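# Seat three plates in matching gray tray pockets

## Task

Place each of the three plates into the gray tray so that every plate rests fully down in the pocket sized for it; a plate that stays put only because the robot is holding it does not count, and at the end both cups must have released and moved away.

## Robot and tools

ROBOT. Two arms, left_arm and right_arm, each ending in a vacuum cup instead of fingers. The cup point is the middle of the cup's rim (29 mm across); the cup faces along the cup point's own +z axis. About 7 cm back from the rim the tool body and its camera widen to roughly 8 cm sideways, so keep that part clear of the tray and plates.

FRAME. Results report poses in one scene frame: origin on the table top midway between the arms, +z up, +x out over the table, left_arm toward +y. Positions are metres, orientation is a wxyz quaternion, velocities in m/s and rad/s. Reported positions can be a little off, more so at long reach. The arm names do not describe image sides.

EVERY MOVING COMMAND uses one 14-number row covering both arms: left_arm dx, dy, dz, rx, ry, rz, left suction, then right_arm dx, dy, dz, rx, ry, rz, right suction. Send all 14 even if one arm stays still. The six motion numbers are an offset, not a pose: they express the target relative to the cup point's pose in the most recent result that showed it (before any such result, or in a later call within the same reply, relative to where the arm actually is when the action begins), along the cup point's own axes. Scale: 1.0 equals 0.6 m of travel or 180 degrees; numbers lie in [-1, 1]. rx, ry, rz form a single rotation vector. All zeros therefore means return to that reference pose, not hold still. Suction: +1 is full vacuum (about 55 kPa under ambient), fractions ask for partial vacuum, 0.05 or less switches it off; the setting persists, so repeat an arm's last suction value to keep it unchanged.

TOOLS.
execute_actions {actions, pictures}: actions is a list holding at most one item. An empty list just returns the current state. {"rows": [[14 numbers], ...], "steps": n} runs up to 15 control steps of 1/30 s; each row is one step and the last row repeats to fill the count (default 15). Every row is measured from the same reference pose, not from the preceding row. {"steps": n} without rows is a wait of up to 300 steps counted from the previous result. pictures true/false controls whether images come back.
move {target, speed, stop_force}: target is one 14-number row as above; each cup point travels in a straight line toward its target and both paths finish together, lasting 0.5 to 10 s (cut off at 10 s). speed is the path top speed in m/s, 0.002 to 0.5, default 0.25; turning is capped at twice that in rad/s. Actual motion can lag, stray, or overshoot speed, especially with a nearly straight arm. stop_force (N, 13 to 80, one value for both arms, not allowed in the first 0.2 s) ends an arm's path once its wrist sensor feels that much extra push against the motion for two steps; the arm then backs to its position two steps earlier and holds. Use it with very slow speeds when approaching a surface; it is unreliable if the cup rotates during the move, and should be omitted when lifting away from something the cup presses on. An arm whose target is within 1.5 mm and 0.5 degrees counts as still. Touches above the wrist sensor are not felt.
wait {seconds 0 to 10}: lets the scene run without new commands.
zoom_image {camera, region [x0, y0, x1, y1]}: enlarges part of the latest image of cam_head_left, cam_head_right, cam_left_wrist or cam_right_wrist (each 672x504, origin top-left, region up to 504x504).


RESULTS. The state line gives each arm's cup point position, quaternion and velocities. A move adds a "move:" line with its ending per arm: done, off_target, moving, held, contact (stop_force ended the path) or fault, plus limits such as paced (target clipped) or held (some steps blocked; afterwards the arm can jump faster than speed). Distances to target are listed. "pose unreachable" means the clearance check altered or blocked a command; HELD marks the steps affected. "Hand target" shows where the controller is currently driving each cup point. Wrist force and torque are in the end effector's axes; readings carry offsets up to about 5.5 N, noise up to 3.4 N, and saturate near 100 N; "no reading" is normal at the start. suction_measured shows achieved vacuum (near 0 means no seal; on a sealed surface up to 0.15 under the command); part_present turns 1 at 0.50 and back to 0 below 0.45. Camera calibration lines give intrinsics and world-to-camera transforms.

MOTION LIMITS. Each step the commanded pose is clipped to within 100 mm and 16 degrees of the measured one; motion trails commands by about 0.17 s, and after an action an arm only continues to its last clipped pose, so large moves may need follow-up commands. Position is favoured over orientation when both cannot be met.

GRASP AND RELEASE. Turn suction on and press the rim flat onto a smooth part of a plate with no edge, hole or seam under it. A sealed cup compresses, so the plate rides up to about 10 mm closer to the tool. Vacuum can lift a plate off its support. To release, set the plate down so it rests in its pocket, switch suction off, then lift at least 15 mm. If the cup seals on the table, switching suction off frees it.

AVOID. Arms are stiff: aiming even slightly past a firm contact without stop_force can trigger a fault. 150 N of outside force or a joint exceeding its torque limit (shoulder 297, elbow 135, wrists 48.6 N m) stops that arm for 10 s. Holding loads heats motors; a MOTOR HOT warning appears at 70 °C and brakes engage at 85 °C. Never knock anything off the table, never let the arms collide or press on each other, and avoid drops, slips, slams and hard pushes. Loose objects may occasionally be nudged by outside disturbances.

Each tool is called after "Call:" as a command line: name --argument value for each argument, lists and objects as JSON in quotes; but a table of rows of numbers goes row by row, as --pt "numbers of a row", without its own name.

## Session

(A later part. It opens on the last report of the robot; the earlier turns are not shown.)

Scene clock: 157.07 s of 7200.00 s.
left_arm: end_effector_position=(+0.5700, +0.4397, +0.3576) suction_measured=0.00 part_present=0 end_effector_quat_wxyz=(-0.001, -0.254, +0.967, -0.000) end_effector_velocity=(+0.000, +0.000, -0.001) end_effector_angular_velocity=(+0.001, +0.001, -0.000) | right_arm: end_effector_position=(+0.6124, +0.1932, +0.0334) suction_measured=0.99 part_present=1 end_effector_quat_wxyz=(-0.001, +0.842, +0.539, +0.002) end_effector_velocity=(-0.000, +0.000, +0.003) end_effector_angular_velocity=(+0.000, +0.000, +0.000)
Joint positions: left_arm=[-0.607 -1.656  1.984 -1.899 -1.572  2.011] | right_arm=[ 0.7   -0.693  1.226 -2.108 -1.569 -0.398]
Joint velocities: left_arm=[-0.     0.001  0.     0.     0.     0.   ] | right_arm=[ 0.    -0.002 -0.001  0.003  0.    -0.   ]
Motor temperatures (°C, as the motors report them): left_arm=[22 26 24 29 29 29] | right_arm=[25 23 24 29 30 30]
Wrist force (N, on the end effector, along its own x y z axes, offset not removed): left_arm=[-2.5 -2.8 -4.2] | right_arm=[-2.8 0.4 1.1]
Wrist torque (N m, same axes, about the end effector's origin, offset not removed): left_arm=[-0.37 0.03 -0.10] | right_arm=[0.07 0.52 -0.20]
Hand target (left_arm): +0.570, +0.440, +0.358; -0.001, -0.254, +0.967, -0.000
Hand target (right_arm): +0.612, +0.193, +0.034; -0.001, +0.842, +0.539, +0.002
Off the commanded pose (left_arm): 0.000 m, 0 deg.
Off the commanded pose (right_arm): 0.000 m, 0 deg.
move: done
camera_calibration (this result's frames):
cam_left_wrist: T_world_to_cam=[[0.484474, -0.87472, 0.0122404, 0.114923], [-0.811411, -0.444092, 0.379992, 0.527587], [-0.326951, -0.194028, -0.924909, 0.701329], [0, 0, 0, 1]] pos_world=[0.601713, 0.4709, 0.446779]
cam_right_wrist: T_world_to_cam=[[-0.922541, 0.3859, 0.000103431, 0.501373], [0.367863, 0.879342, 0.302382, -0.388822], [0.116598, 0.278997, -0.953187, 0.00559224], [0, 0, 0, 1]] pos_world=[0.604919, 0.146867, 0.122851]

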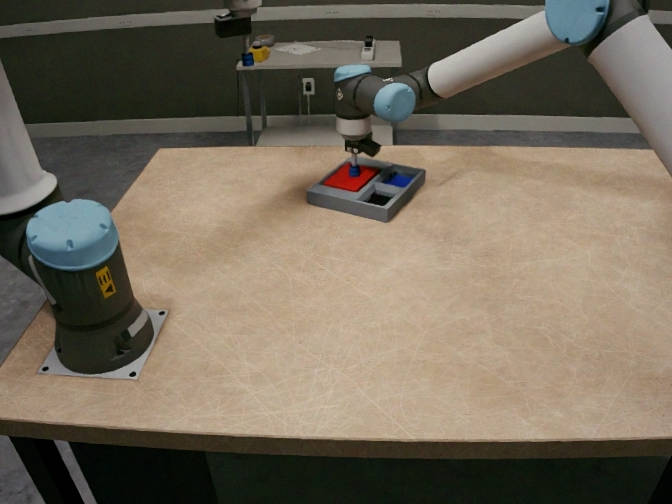

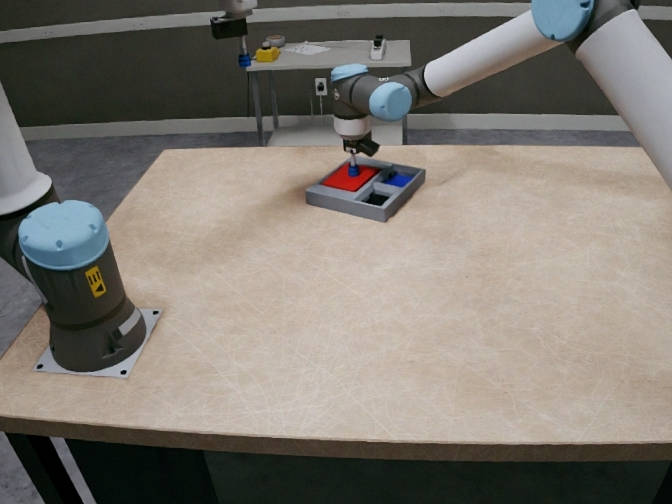

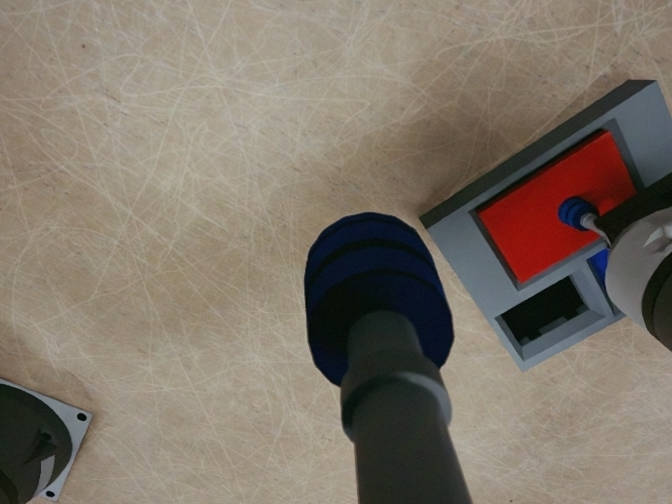

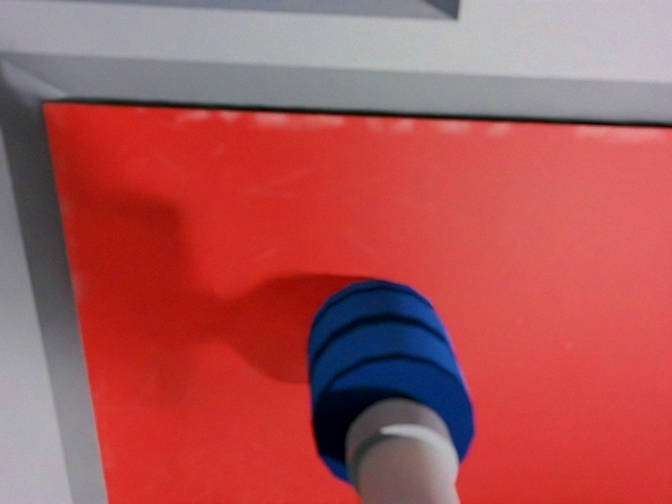

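Call:
move --target '[0,0,0,0,0,0,0,0.0005,-0.0016,0.054,0,0,0,1]' --speed 0.007 --stop_force 20

Scene clock: 161.70 s of 7200.00 s.
left_arm: end_effector_position=(+0.5700, +0.4397, +0.3576) suction_measured=0.00 part_present=0 end_effector_quat_wxyz=(-0.001, -0.254, +0.967, -0.000) end_effector_velocity=(+0.001, +0.000, +0.000) end_effector_angular_velocity=(+0.000, -0.002, +0.001) | right_arm: end_effector_position=(+0.6121, +0.1937, +0.0163) suction_measured=1.00 part_present=1 end_effector_quat_wxyz=(-0.001, +0.842, +0.539, +0.002) end_effector_velocity=(-0.001, -0.001, +0.001) end_effector_angular_velocity=(-0.002, +0.003, +0.000)
Joint positions: left_arm=[-0.607 -1.656  1.984 -1.899 -1.572  2.011] | right_arm=[ 0.701 -0.678  1.231 -2.129 -1.569 -0.398]
Joint velocities: left_arm=[ 0.001 -0.    -0.    -0.001  0.001 -0.   ] | right_arm=[ 0.    -0.001  0.     0.005  0.001 -0.   ]
Motor temperatures (°C, as the motors report them): left_arm=[22 26 24 29 29 29] | right_arm=[25 23 24 29 30 30]
Wrist force (N, on the end effector, along its own x y z axes, offset not removed): left_arm=[-4.0 -2.5 -1.0] | right_arm=[-2.2 4.7 -23.2]
Wrist torque (N m, same axes, about the end effector's origin, offset not removed): left_arm=[-0.46 0.41 -0.17] | right_arm=[0.43 0.22 -0.17]
Hand target (left_arm): +0.570, +0.440, +0.358; -0.001, -0.254, +0.967, -0.000
Hand target (right_arm): +0.612, +0.194, +0.017; -0.001, +0.842, +0.539, +0.002
Off the commanded pose (left_arm): 0.000 m, 0 deg.
Off the commanded pose (right_arm): 0.015 m, 0 deg.
move: contact (right_arm)
camera_calibration (this result's frames):
cam_left_wrist: T_world_to_cam=[[0.484474, -0.87472, 0.0122407, 0.114923], [-0.811411, -0.444092, 0.379992, 0.527587], [-0.326951, -0.194029, -0.924909, 0.701329], [0, 0, 0, 1]] pos_world=[0.601713, 0.4709, 0.446779]
cam_right_wrist: T_world_to_cam=[[-0.922543, 0.385895, 0.0000299705, 0.500894], [0.36782, 0.879306, 0.302538, -0.38387], [0.116722, 0.279115, -0.953137, -0.0109002], [0, 0, 0, 1]] pos_world=[0.604563, 0.147289, 0.105731]

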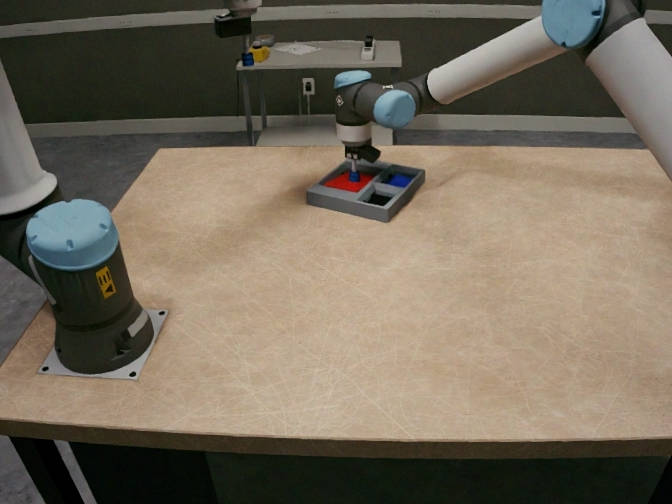

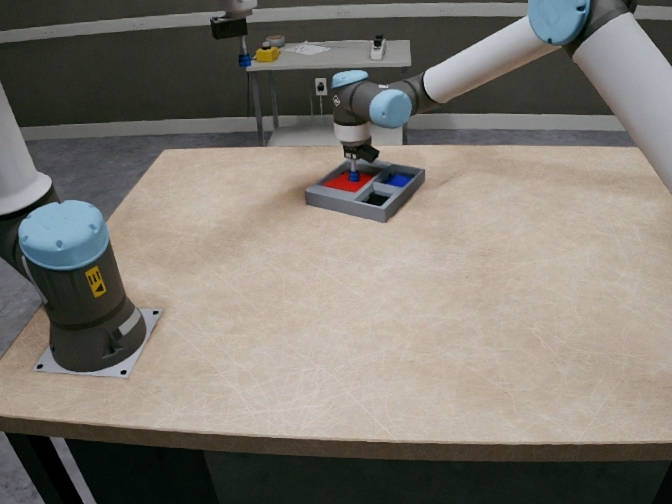

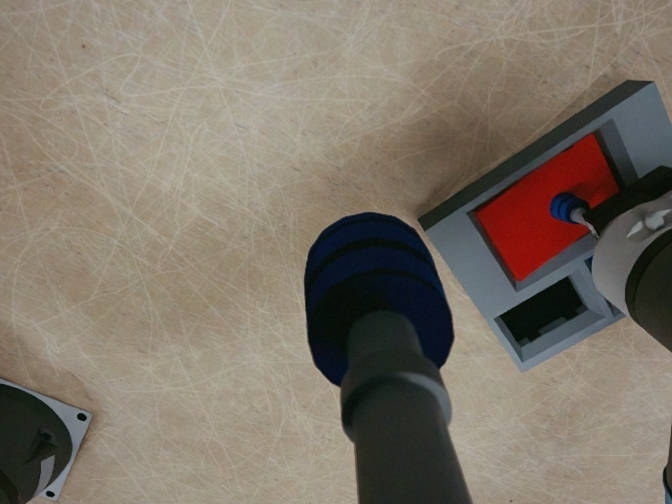

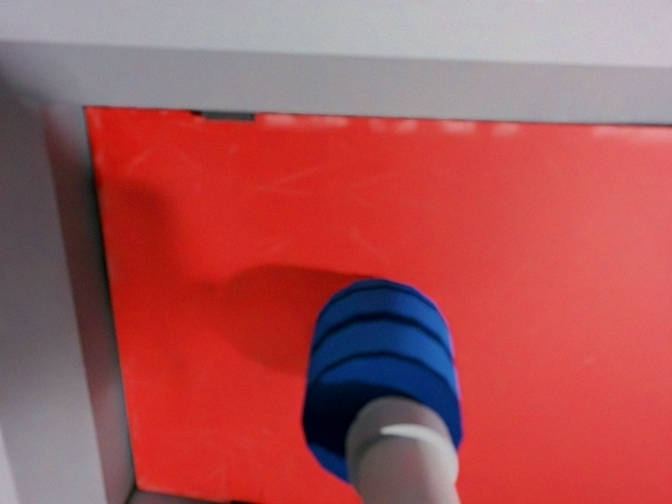

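Call:
execute_actions --actions '[{"rows":[[0,0,0,0,0,0,0,0,0,-0.004,0,0,0,0]],"steps":10}]' --pictures false

Call:
move --target '[0,0,0,0,0,0,0,0,-0.08,-0.045,0,0,0,0]' --speed 0.05

Call:
move --target '[0,0,0,0,0,0,0,0,0,0.072,0,0,0,0]' --speed 0.008 --stop_force 25

Scene clock: 165.37 s of 7200.00 s.
left_arm: end_effector_position=(+0.5700, +0.4397, +0.3576) suction_measured=0.00 part_present=0 end_effector_quat_wxyz=(-0.001, -0.254, +0.967, -0.000) end_effector_velocity=(-0.000, -0.000, +0.000) end_effector_angular_velocity=(-0.000, +0.000, -0.001) | right_arm: end_effector_position=(+0.6120, +0.1936, +0.0185) suction_measured=0.00 part_present=0 end_effector_quat_wxyz=(-0.001, +0.842, +0.539, +0.002) end_effector_velocity=(-0.000, +0.000, +0.002) end_effector_angular_velocity=(+0.001, +0.001, +0.000)
Joint positions: left_arm=[-0.607 -1.656  1.984 -1.899 -1.572  2.011] | right_arm=[ 0.701 -0.68   1.23  -2.126 -1.569 -0.398]
Joint velocities: left_arm=[-0.  0. -0.  0. -0.  0.] | right_arm=[ 0.    -0.001 -0.001  0.002  0.001 -0.   ]
Motor temperatures (°C, as the motors report them): left_arm=[22 26 24 29 29 29] | right_arm=[25 23 24 29 30 30]
Wrist force (N, on the end effector, along its own x y z axes, offset not removed): left_arm=[-1.0 -5.3 -0.9] | right_arm=[-3.0 5.6 -5.0]
Wrist torque (N m, same axes, about the end effector's origin, offset not removed): left_arm=[-0.75 0.03 -0.24] | right_arm=[0.34 0.54 -0.17]
Hand target (left_arm): +0.570, +0.440, +0.358; -0.001, -0.254, +0.967, -0.000
Hand target (right_arm): +0.612, +0.194, +0.019; -0.001, +0.842, +0.539, +0.002
Off the commanded pose (left_arm): 0.000 m, 0 deg.
Off the commanded pose (right_arm): 0.000 m, 0 deg.
Steps of this call (steps 1 to 100: nothing new was sent; steps 101 to 110: all 10 steps of this action). Readings (end_effector_position | what the end effector reports):
101: left_arm (+0.5700, +0.4397, +0.3576) | right_arm (+0.6121, +0.1937, +0.0167) | left_arm suction_measured=0.00 part_present=0 | right_arm suction_measured=0.54 part_present=1
102: left_arm (+0.5700, +0.4397, +0.3576) | right_arm (+0.6121, +0.1937, +0.0171) | left_arm suction_measured=0.00 part_present=0 | right_arm suction_measured=0.00 part_present=0
104: left_arm (+0.5700, +0.4397, +0.3576) | right_arm (+0.6121, +0.1937, +0.0177) | left_arm suction_measured=0.00 part_present=0 | right_arm suction_measured=0.00 part_present=0
108: left_arm (+0.5700, +0.4397, +0.3576) | right_arm (+0.6120, +0.1936, +0.0183) | left_arm suction_measured=0.00 part_present=0 | right_arm suction_measured=0.00 part_present=0
110: the state above

Scene clock: 167.10 s of 7200.00 s.
left_arm: end_effector_position=(+0.5700, +0.4397, +0.3576) suction_measured=0.00 part_present=0 end_effector_quat_wxyz=(-0.001, -0.254, +0.967, -0.000) end_effector_velocity=(-0.000, +0.000, -0.000) end_effector_angular_velocity=(+0.000, +0.001, +0.000) | right_arm: end_effector_position=(+0.5686, +0.2137, +0.0455) suction_measured=0.00 part_present=0 end_effector_quat_wxyz=(-0.001, +0.842, +0.539, +0.002) end_effector_velocity=(-0.002, +0.001, +0.002) end_effector_angular_velocity=(+0.001, +0.000, -0.000)
Joint positions: left_arm=[-0.607 -1.656  1.984 -1.899 -1.572  2.011] | right_arm=[ 0.742 -0.719  1.252 -2.109 -1.569 -0.356]
Joint velocities: left_arm=[ 0.  0.  0.  0. -0. -0.] | right_arm=[ 0.002 -0.001 -0.     0.001  0.001  0.002]
Motor temperatures (°C, as the motors report them): left_arm=[22 26 24 29 29 29] | right_arm=[25 23 24 29 30 30]
Wrist force (N, on the end effector, along its own x y z axes, offset not removed): left_arm=[-1.3 -1.4 -2.2] | right_arm=[-1.0 -0.1 -0.3]
Wrist torque (N m, same axes, about the end effector's origin, offset not removed): left_arm=[-0.08 0.02 -0.09] | right_arm=[0.11 0.30 -0.15]
Hand target (left_arm): +0.570, +0.440, +0.358; -0.001, -0.254, +0.967, -0.000
Hand target (right_arm): +0.568, +0.214, +0.046; -0.001, +0.842, +0.539, +0.002
Off the commanded pose (left_arm): 0.000 m, 0 deg.
Off the commanded pose (right_arm): 0.000 m, 0 deg.
move: done
camera_calibration (this result's frames):
cam_left_wrist: T_world_to_cam=[[0.484474, -0.87472, 0.0122406, 0.114923], [-0.811411, -0.444092, 0.379992, 0.527587], [-0.326951, -0.194029, -0.924909, 0.701329], [0, 0, 0, 1]] pos_world=[0.601713, 0.4709, 0.446779]
cam_right_wrist: T_world_to_cam=[[-0.922551, 0.385875, 0.000210891, 0.453055], [0.367854, 0.8793, 0.302514, -0.394358], [0.116547, 0.279162, -0.953145, 0.0165149], [0, 0, 0, 1]] pos_world=[0.561107, 0.167326, 0.134944]

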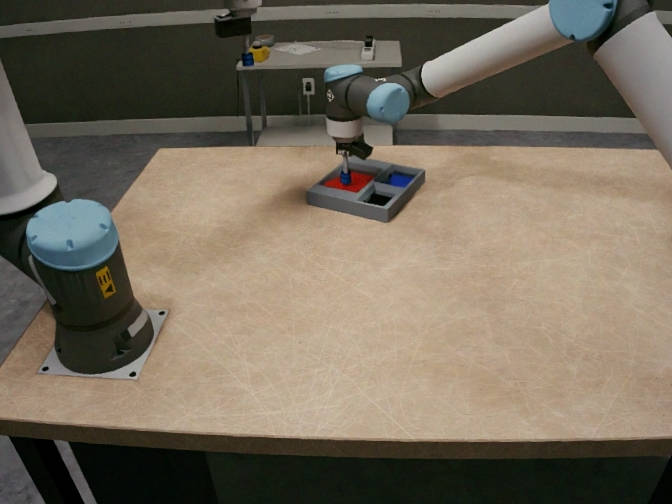

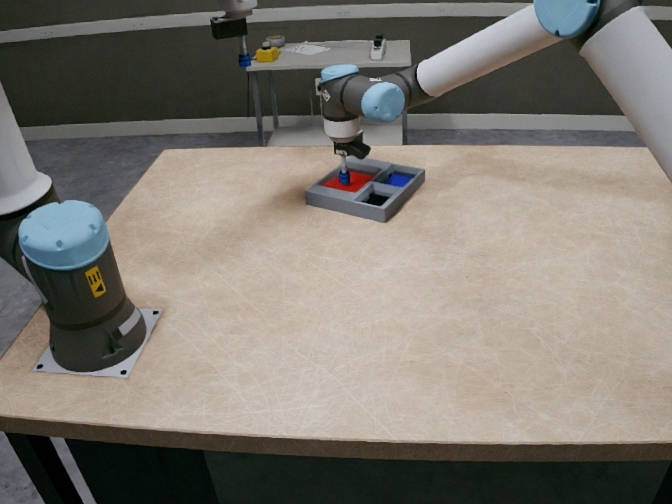

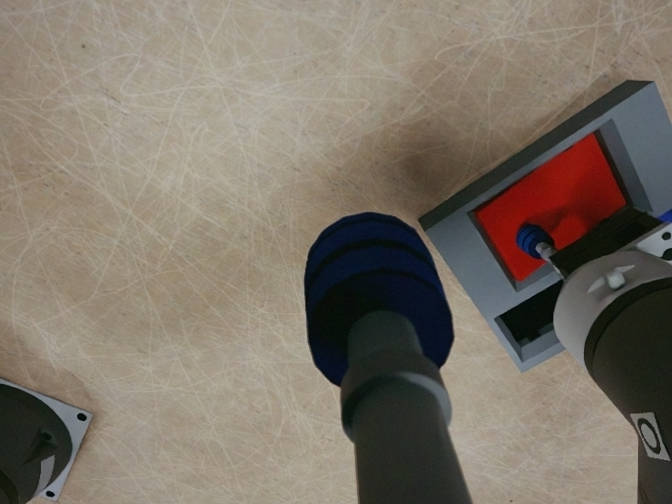

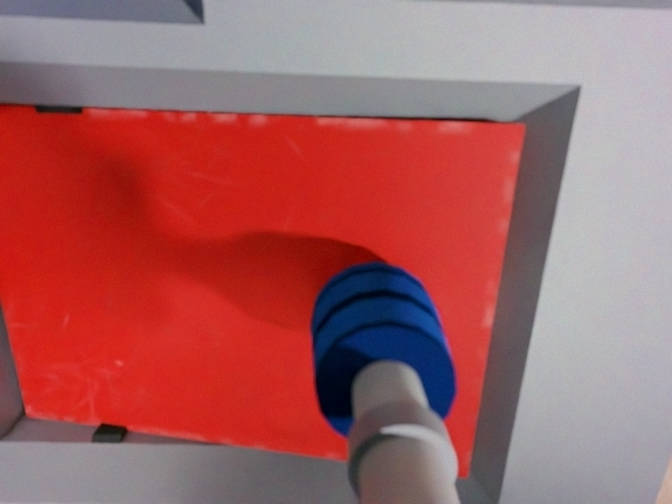

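Scene clock: 172.47 s of 7200.00 s.
left_arm: end_effector_position=(+0.5700, +0.4397, +0.3576) suction_measured=0.00 part_present=0 end_effector_quat_wxyz=(-0.001, -0.254, +0.967, -0.000) end_effector_velocity=(+0.000, -0.000, -0.000) end_effector_angular_velocity=(+0.000, +0.000, -0.000) | right_arm: end_effector_position=(+0.5687, +0.2138, +0.0059) suction_measured=0.00 part_present=0 end_effector_quat_wxyz=(-0.001, +0.842, +0.539, +0.002) end_effector_velocity=(-0.000, -0.001, +0.001) end_effector_angular_velocity=(-0.003, +0.002, -0.000)
Joint positions: left_arm=[-0.607 -1.656  1.984 -1.899 -1.572  2.011] | right_arm=[ 0.742 -0.683  1.263 -2.156 -1.569 -0.356]
Joint velocities: left_arm=[-0.     0.001  0.    -0.     0.    -0.   ] | right_arm=[ 0.    -0.001 -0.001  0.005 -0.     0.   ]
Motor temperatures (°C, as the motors report them): left_arm=[22 26 24 29 29 29] | right_arm=[25 23 24 29 30 30]
Wrist force (N, on the end effector, along its own x y z axes, offset not removed): left_arm=[-7.9 -1.7 1.6] | right_arm=[-16.8 -4.9 -41.4]
Wrist torque (N m, same axes, about the end effector's origin, offset not removed): left_arm=[-0.13 0.79 -0.02] | right_arm=[0.09 0.88 -0.20]
Hand target (left_arm): +0.570, +0.440, +0.358; -0.001, -0.254, +0.967, -0.000
Hand target (right_arm): +0.569, +0.214, +0.006; -0.001, +0.842, +0.539, +0.002
Off the commanded pose (left_arm): 0.000 m, 0 deg.
Off the commanded pose (right_arm): 0.004 m, 0 deg.
move: contact (right_arm)
camera_calibration (this result's frames):
cam_left_wrist: T_world_to_cam=[[0.484474, -0.87472, 0.0122406, 0.114922], [-0.811411, -0.444092, 0.379992, 0.527587], [-0.326951, -0.194029, -0.924909, 0.701329], [0, 0, 0, 1]] pos_world=[0.601713, 0.4709, 0.446779]
cam_right_wrist: T_world_to_cam=[[-0.922548, 0.385882, 0.0000672225, 0.453147], [0.367781, 0.879221, 0.302832, -0.382503], [0.116798, 0.279402, -0.953044, -0.0214675], [0, 0, 0, 1]] pos_world=[0.561234, 0.167441, 0.095344]

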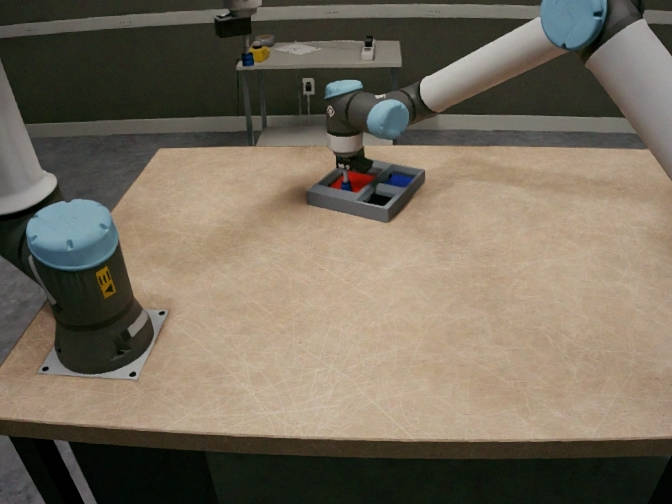

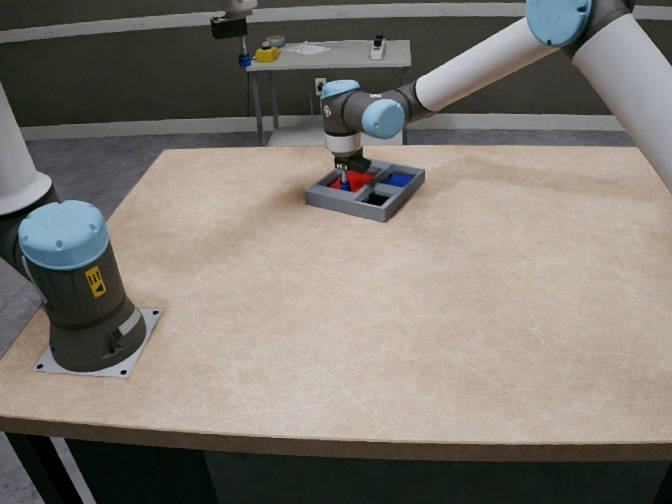

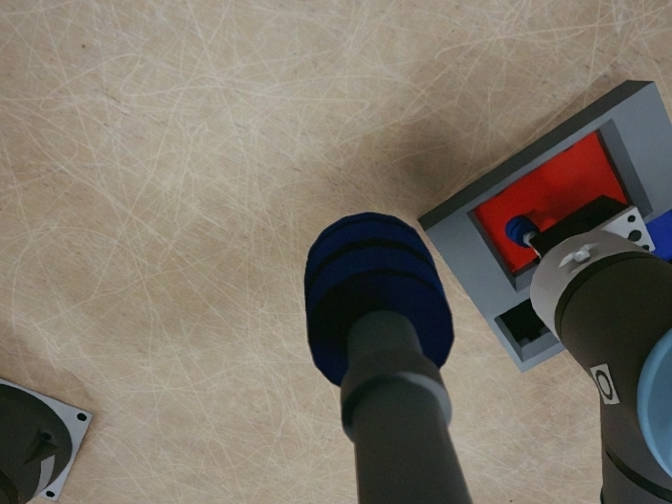

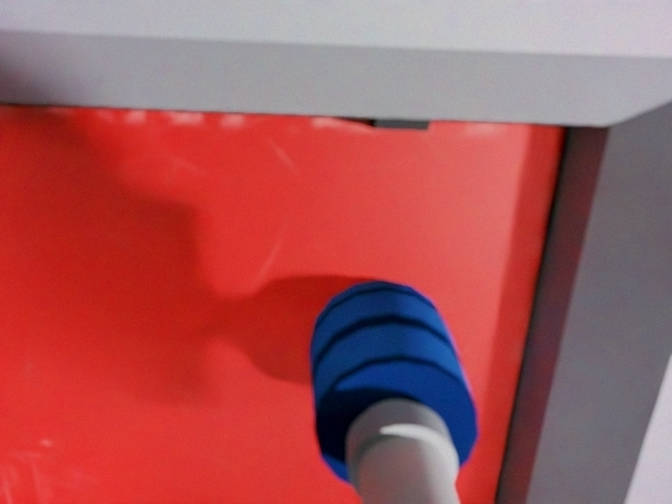

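Now press the other end, too, to be sure.

Call:
move --target '[0,0,0,0,0,0,0,0,0,-0.035,0,0,0,0]' --speed 0.05

Call:
move --target '[0,0,0,0,0,0,0,0,0.135,0,0,0,0,0]' --speed 0.1

Call:
move --target '[0,0,0,0,0,0,0,0,0,0.042,0,0,0,0]' --speed 0.007 --stop_force 20

Call:
move --target '[0,0,0,0,0,0,0,-0.1,-0.05,-0.3,0,0,0,0]' --speed 0.15

Scene clock: 176.23 s of 7200.00 s.
left_arm: end_effector_position=(+0.5700, +0.4397, +0.3576) suction_measured=0.00 part_present=0 end_effector_quat_wxyz=(-0.001, -0.254, +0.967, -0.000) end_effector_velocity=(+0.001, -0.000, +0.000) end_effector_angular_velocity=(-0.001, -0.001, +0.000) | right_arm: end_effector_position=(+0.5687, +0.2138, +0.0267) suction_measured=0.00 part_present=0 end_effector_quat_wxyz=(-0.001, +0.842, +0.539, +0.002) end_effector_velocity=(-0.000, +0.000, +0.002) end_effector_angular_velocity=(+0.001, +0.001, +0.000)
Joint positions: left_arm=[-0.607 -1.656  1.984 -1.899 -1.572  2.011] | right_arm=[ 0.742 -0.703  1.258 -2.131 -1.569 -0.356]
Joint velocities: left_arm=[ 0.001  0.    -0.    -0.002 -0.     0.   ] | right_arm=[-0.    -0.002 -0.     0.002  0.001 -0.   ]
Motor temperatures (°C, as the motors report them): left_arm=[22 26 24 29 29 29] | right_arm=[25 23 24 29 30 30]
Wrist force (N, on the end effector, along its own x y z axes, offset not removed): left_arm=[-5.9 -0.3 -0.3] | right_arm=[-0.4 0.4 -1.5]
Wrist torque (N m, same axes, about the end effector's origin, offset not removed): left_arm=[0.05 0.57 -0.17] | right_arm=[0.02 0.20 -0.21]
Hand target (left_arm): +0.570, +0.440, +0.358; -0.001, -0.254, +0.967, -0.000
Hand target (right_arm): +0.569, +0.214, +0.027; -0.001, +0.842, +0.539, +0.002
Off the commanded pose (left_arm): 0.000 m, 0 deg.
Off the commanded pose (right_arm): 0.000 m, 0 deg.
move: done
camera_calibration (this result's frames):
cam_left_wrist: T_world_to_cam=[[0.484474, -0.87472, 0.0122403, 0.114923], [-0.811411, -0.444092, 0.379992, 0.527587], [-0.326951, -0.194028, -0.924909, 0.701329], [0, 0, 0, 1]] pos_world=[0.601713, 0.4709, 0.446779]
cam_right_wrist: T_world_to_cam=[[-0.922548, 0.385882, 0.0000736435, 0.45312], [0.367785, 0.879225, 0.302817, -0.388741], [0.116787, 0.27939, -0.953049, -0.00162942], [0, 0, 0, 1]] pos_world=[0.561188, 0.167395, 0.116131]

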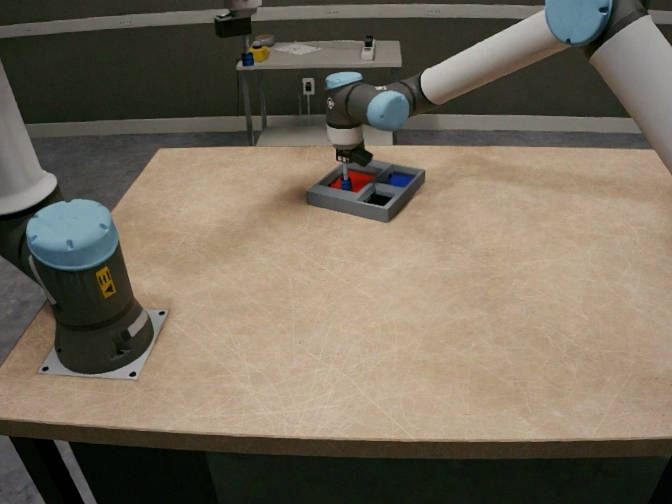

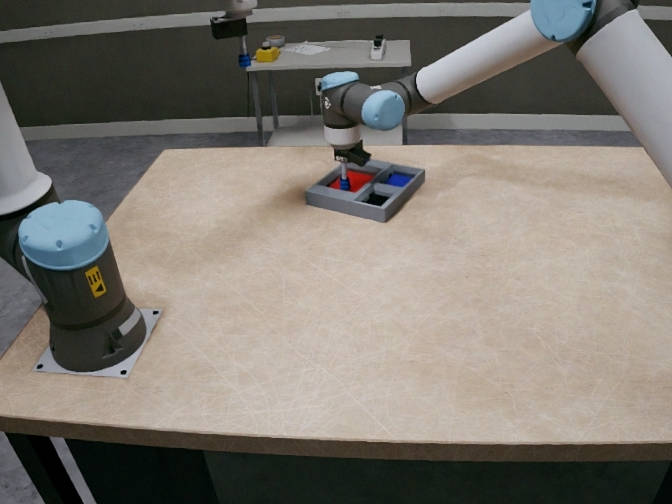

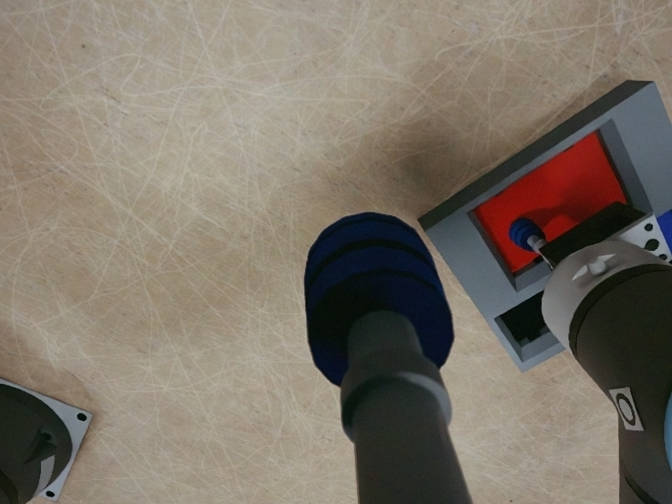

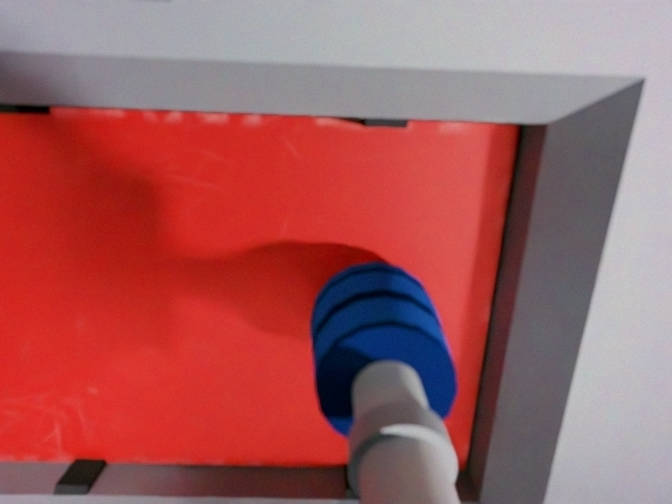

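Scene clock: 177.53 s of 7200.00 s.
left_arm: end_effector_position=(+0.5700, +0.4397, +0.3576) suction_measured=0.00 part_present=0 end_effector_quat_wxyz=(-0.001, -0.254, +0.967, -0.000) end_effector_velocity=(-0.000, -0.000, -0.001) end_effector_angular_velocity=(+0.001, +0.001, -0.001) | right_arm: end_effector_position=(+0.6420, +0.1798, +0.0268) suction_measured=0.00 part_present=0 end_effector_quat_wxyz=(-0.001, +0.842, +0.539, +0.002) end_effector_velocity=(+0.002, -0.001, -0.001) end_effector_angular_velocity=(-0.000, +0.001, -0.001)
Joint positions: left_arm=[-0.607 -1.656  1.984 -1.899 -1.572  2.011] | right_arm=[ 0.673 -0.675  1.204 -2.105 -1.569 -0.426]
Joint velocities: left_arm=[-0.     0.001  0.     0.001  0.     0.   ] | right_arm=[-0.002  0.001 -0.001  0.001  0.    -0.001]
Motor temperatures (°C, as the motors report them): left_arm=[22 26 24 29 29 29] | right_arm=[25 23 24 29 30 30]
Wrist force (N, on the end effector, along its own x y z axes, offset not removed): left_arm=[-5.2 -3.1 0.5] | right_arm=[-3.2 -0.1 -1.7]
Wrist torque (N m, same axes, about the end effector's origin, offset not removed): left_arm=[-0.52 0.45 -0.07] | right_arm=[0.02 0.63 -0.23]
Hand target (left_arm): +0.570, +0.440, +0.358; -0.001, -0.254, +0.967, -0.000
Hand target (right_arm): +0.642, +0.180, +0.027; -0.001, +0.842, +0.539, +0.002
Off the commanded pose (left_arm): 0.000 m, 0 deg.
Off the commanded pose (right_arm): 0.000 m, 0 deg.
move: done
camera_calibration (this result's frames):
cam_left_wrist: T_world_to_cam=[[0.484474, -0.87472, 0.0122404, 0.114923], [-0.811411, -0.444092, 0.379993, 0.527587], [-0.326951, -0.194028, -0.924909, 0.701329], [0, 0, 0, 1]] pos_world=[0.601713, 0.4709, 0.446779]
cam_right_wrist: T_world_to_cam=[[-0.922549, 0.38588, -0.000192876, 0.533907], [0.367707, 0.879253, 0.302828, -0.385824], [0.117025, 0.279302, -0.953045, -0.000776564], [0, 0, 0, 1]] pos_world=[0.634516, 0.13343, 0.116201]

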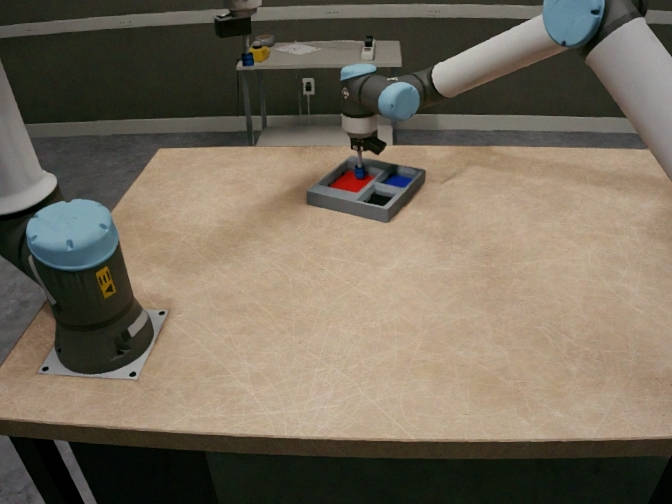

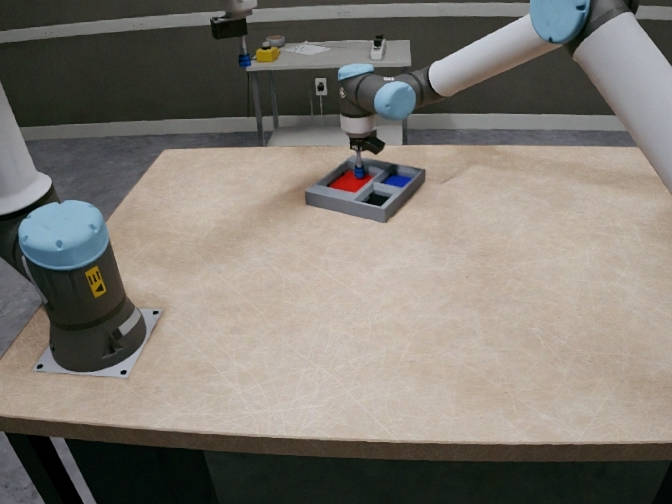

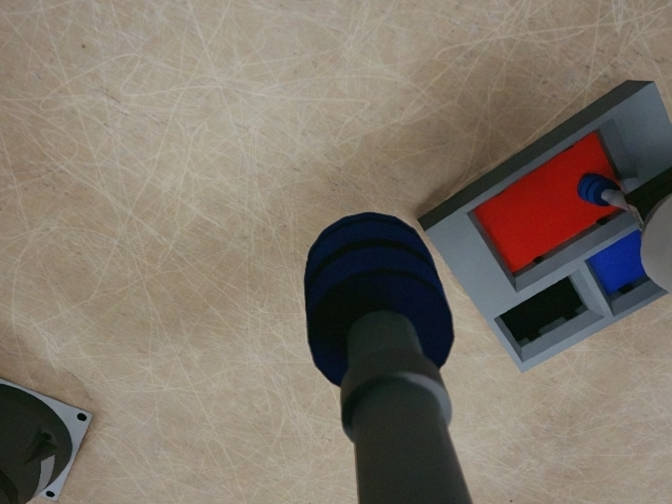

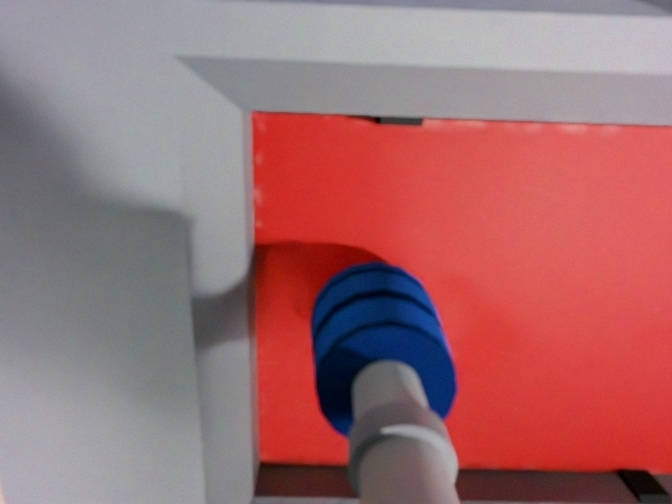

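Scene clock: 180.90 s of 7200.00 s.
left_arm: end_effector_position=(+0.5700, +0.4397, +0.3576) suction_measured=0.00 part_present=0 end_effector_quat_wxyz=(-0.001, -0.254, +0.967, -0.000) end_effector_velocity=(-0.000, -0.000, -0.001) end_effector_angular_velocity=(+0.002, +0.002, -0.001) | right_arm: end_effector_position=(+0.6421, +0.1799, +0.0061) suction_measured=0.00 part_present=0 end_effector_quat_wxyz=(-0.001, +0.842, +0.539, +0.003) end_effector_velocity=(+0.000, -0.000, +0.002) end_effector_angular_velocity=(-0.002, +0.000, -0.000)
Joint positions: left_arm=[-0.607 -1.656  1.984 -1.899 -1.572  2.011] | right_arm=[ 0.673 -0.656  1.209 -2.129 -1.569 -0.426]
Joint velocities: left_arm=[-0.001  0.001  0.     0.002 -0.     0.   ] | right_arm=[ 0.    -0.001 -0.002  0.004 -0.001  0.   ]
Motor temperatures (°C, as the motors report them): left_arm=[22 26 24 29 29 29] | right_arm=[25 23 24 29 30 30]
Wrist force (N, on the end effector, along its own x y z axes, offset not removed): left_arm=[-3.8 -3.0 0.3] | right_arm=[-14.4 -4.0 -38.7]
Wrist torque (N m, same axes, about the end effector's origin, offset not removed): left_arm=[-0.28 0.28 0.02] | right_arm=[0.06 0.45 -0.26]
Hand target (left_arm): +0.570, +0.440, +0.358; -0.001, -0.254, +0.967, -0.000
Hand target (right_arm): +0.642, +0.180, +0.006; -0.001, +0.842, +0.539, +0.002
Off the commanded pose (left_arm): 0.000 m, 0 deg.
Off the commanded pose (right_arm): 0.005 m, 0 deg.
move: contact (right_arm)
camera_calibration (this result's frames):
cam_left_wrist: T_world_to_cam=[[0.484474, -0.87472, 0.0122404, 0.114923], [-0.811411, -0.444092, 0.379992, 0.527587], [-0.326951, -0.194028, -0.924909, 0.701329], [0, 0, 0, 1]] pos_world=[0.601713, 0.4709, 0.446779]
cam_right_wrist: T_world_to_cam=[[-0.922554, 0.385869, -0.000335667, 0.533959], [0.367622, 0.879193, 0.303106, -0.379631], [0.117254, 0.279508, -0.952957, -0.0207139], [0, 0, 0, 1]] pos_world=[0.634595, 0.133521, 0.0955082]

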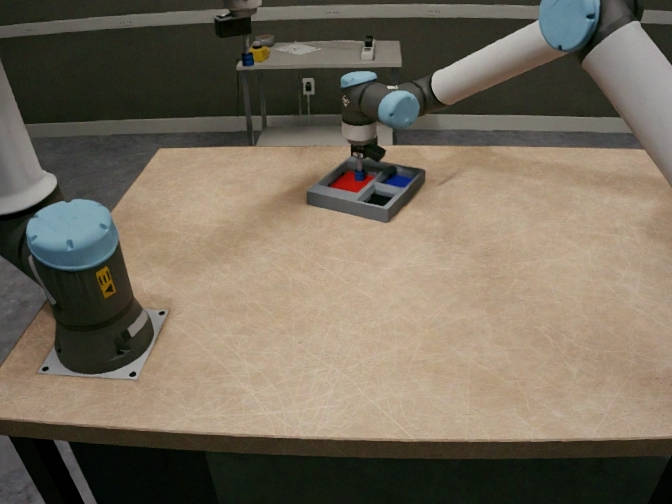

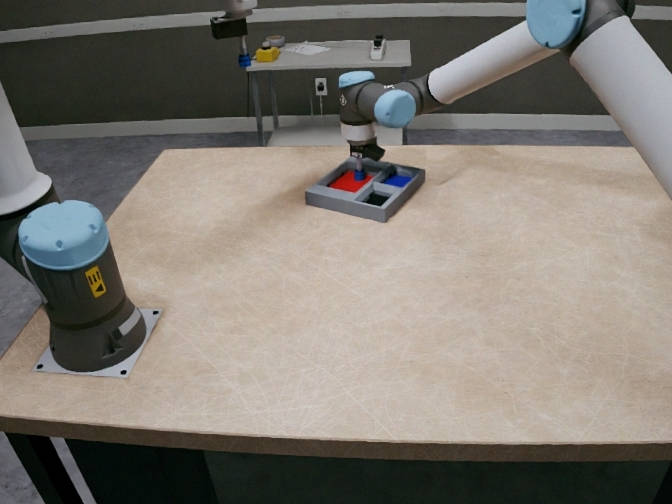

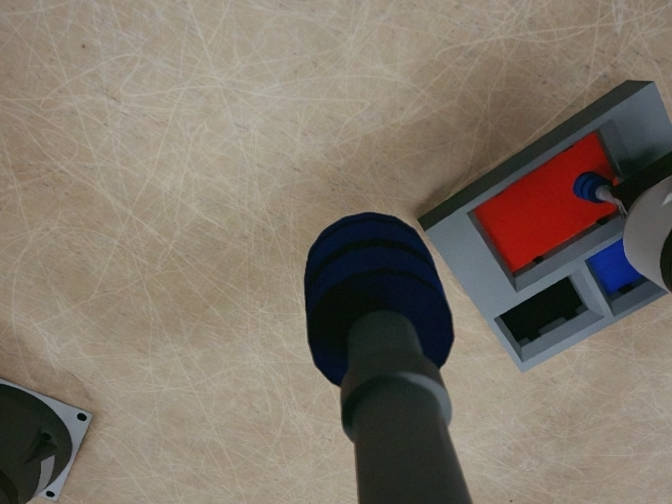

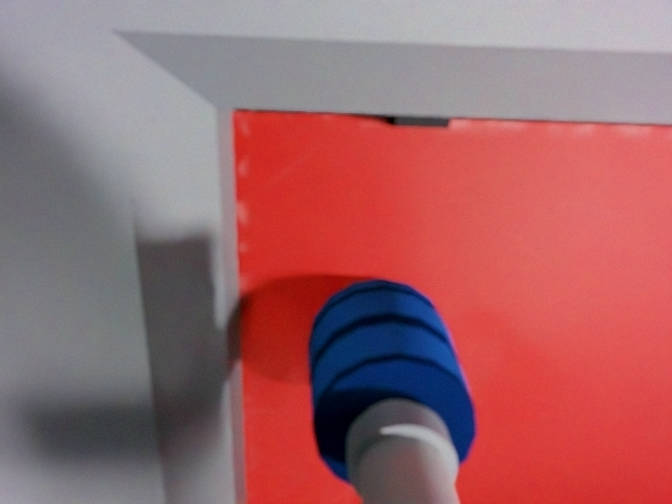

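Scene clock: 182.73 s of 7200.00 s.
left_arm: end_effector_position=(+0.5700, +0.4397, +0.3576) suction_measured=0.00 part_present=0 end_effector_quat_wxyz=(-0.001, -0.254, +0.967, -0.000) end_effector_velocity=(+0.000, -0.000, +0.000) end_effector_angular_velocity=(-0.001, -0.001, -0.000) | right_arm: end_effector_position=(+0.5894, +0.1377, +0.1857) suction_measured=0.00 part_present=0 end_effector_quat_wxyz=(-0.001, +0.842, +0.539, +0.003) end_effector_velocity=(-0.001, -0.001, +0.002) end_effector_angular_velocity=(+0.000, +0.001, -0.000)
Joint positions: left_arm=[-0.607 -1.656  1.984 -1.899 -1.572  2.011] | right_arm=[ 0.675 -0.901  1.31  -1.985 -1.569 -0.423]
Joint velocities: left_arm=[-0. -0. -0. -0.  0.  0.] | right_arm=[-0.    -0.003  0.001  0.002  0.001  0.   ]
Motor temperatures (°C, as the motors report them): left_arm=[22 26 24 29 29 29] | right_arm=[25 23 24 29 30 30]
Wrist force (N, on the end effector, along its own x y z axes, offset not removed): left_arm=[-0.5 -0.4 2.4] | right_arm=[-1.3 0.8 1.6]
Wrist torque (N m, same axes, about the end effector's origin, offset not removed): left_arm=[-0.01 -0.14 -0.18] | right_arm=[0.24 0.28 -0.17]
Hand target (left_arm): +0.570, +0.440, +0.358; -0.001, -0.254, +0.967, -0.000
Hand target (right_arm): +0.589, +0.138, +0.186; -0.001, +0.842, +0.539, +0.003
Off the commanded pose (left_arm): 0.000 m, 0 deg.
Off the commanded pose (right_arm): 0.001 m, 0 deg.
move: done
camera_calibration (this result's frames):
cam_left_wrist: T_world_to_cam=[[0.484474, -0.87472, 0.0122406, 0.114923], [-0.811411, -0.444092, 0.379992, 0.527587], [-0.326951, -0.194029, -0.924909, 0.701329], [0, 0, 0, 1]] pos_world=[0.601713, 0.4709, 0.446779]
cam_right_wrist: T_world_to_cam=[[-0.922554, 0.385867, -0.000307903, 0.501618], [0.367632, 0.879197, 0.303083, -0.377596], [0.11722, 0.279497, -0.952964, 0.168445], [0, 0, 0, 1]] pos_world=[0.581841, 0.0913441, 0.275119]

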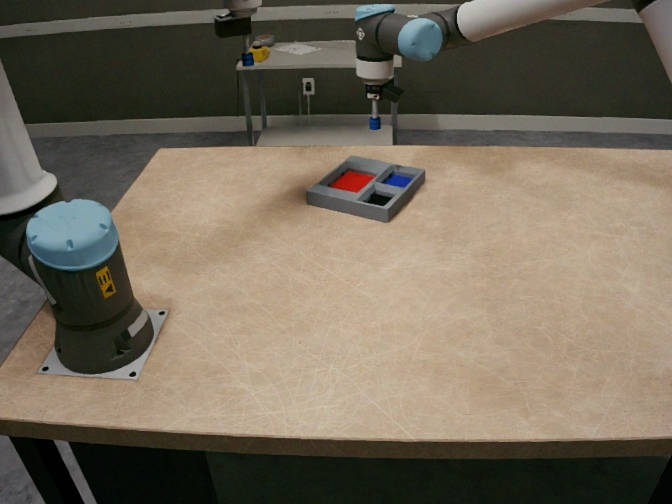

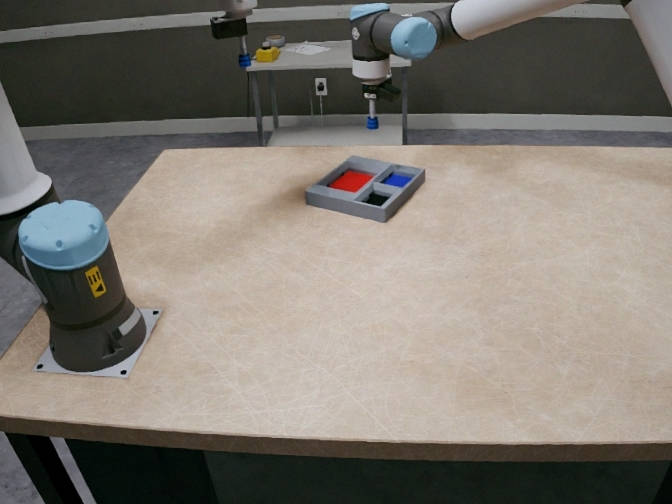

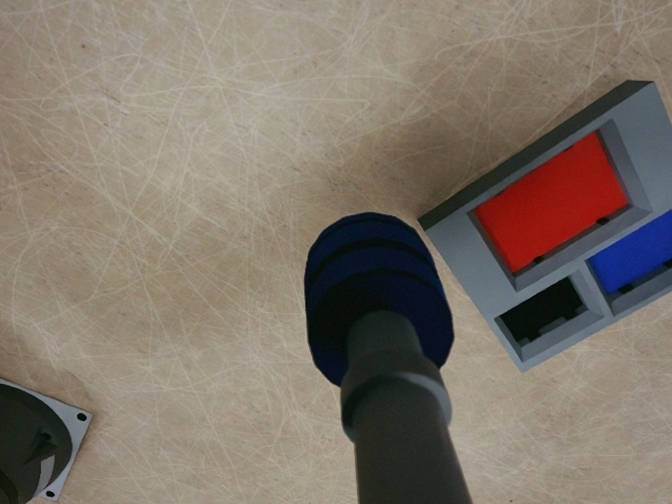

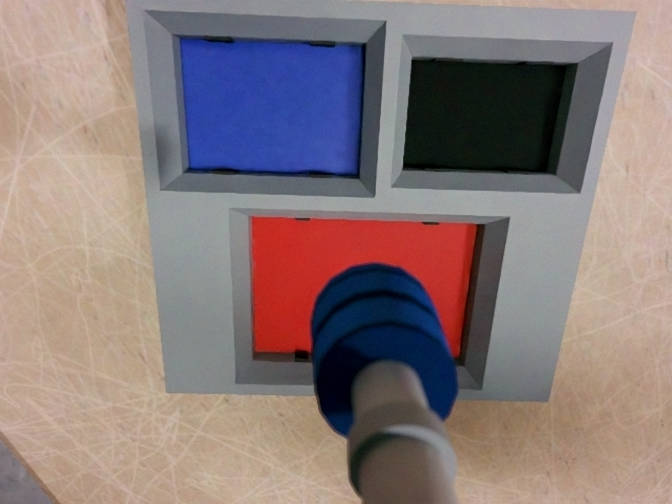

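Call:
finished_scene --scene 1

The scene is finished: the task was done.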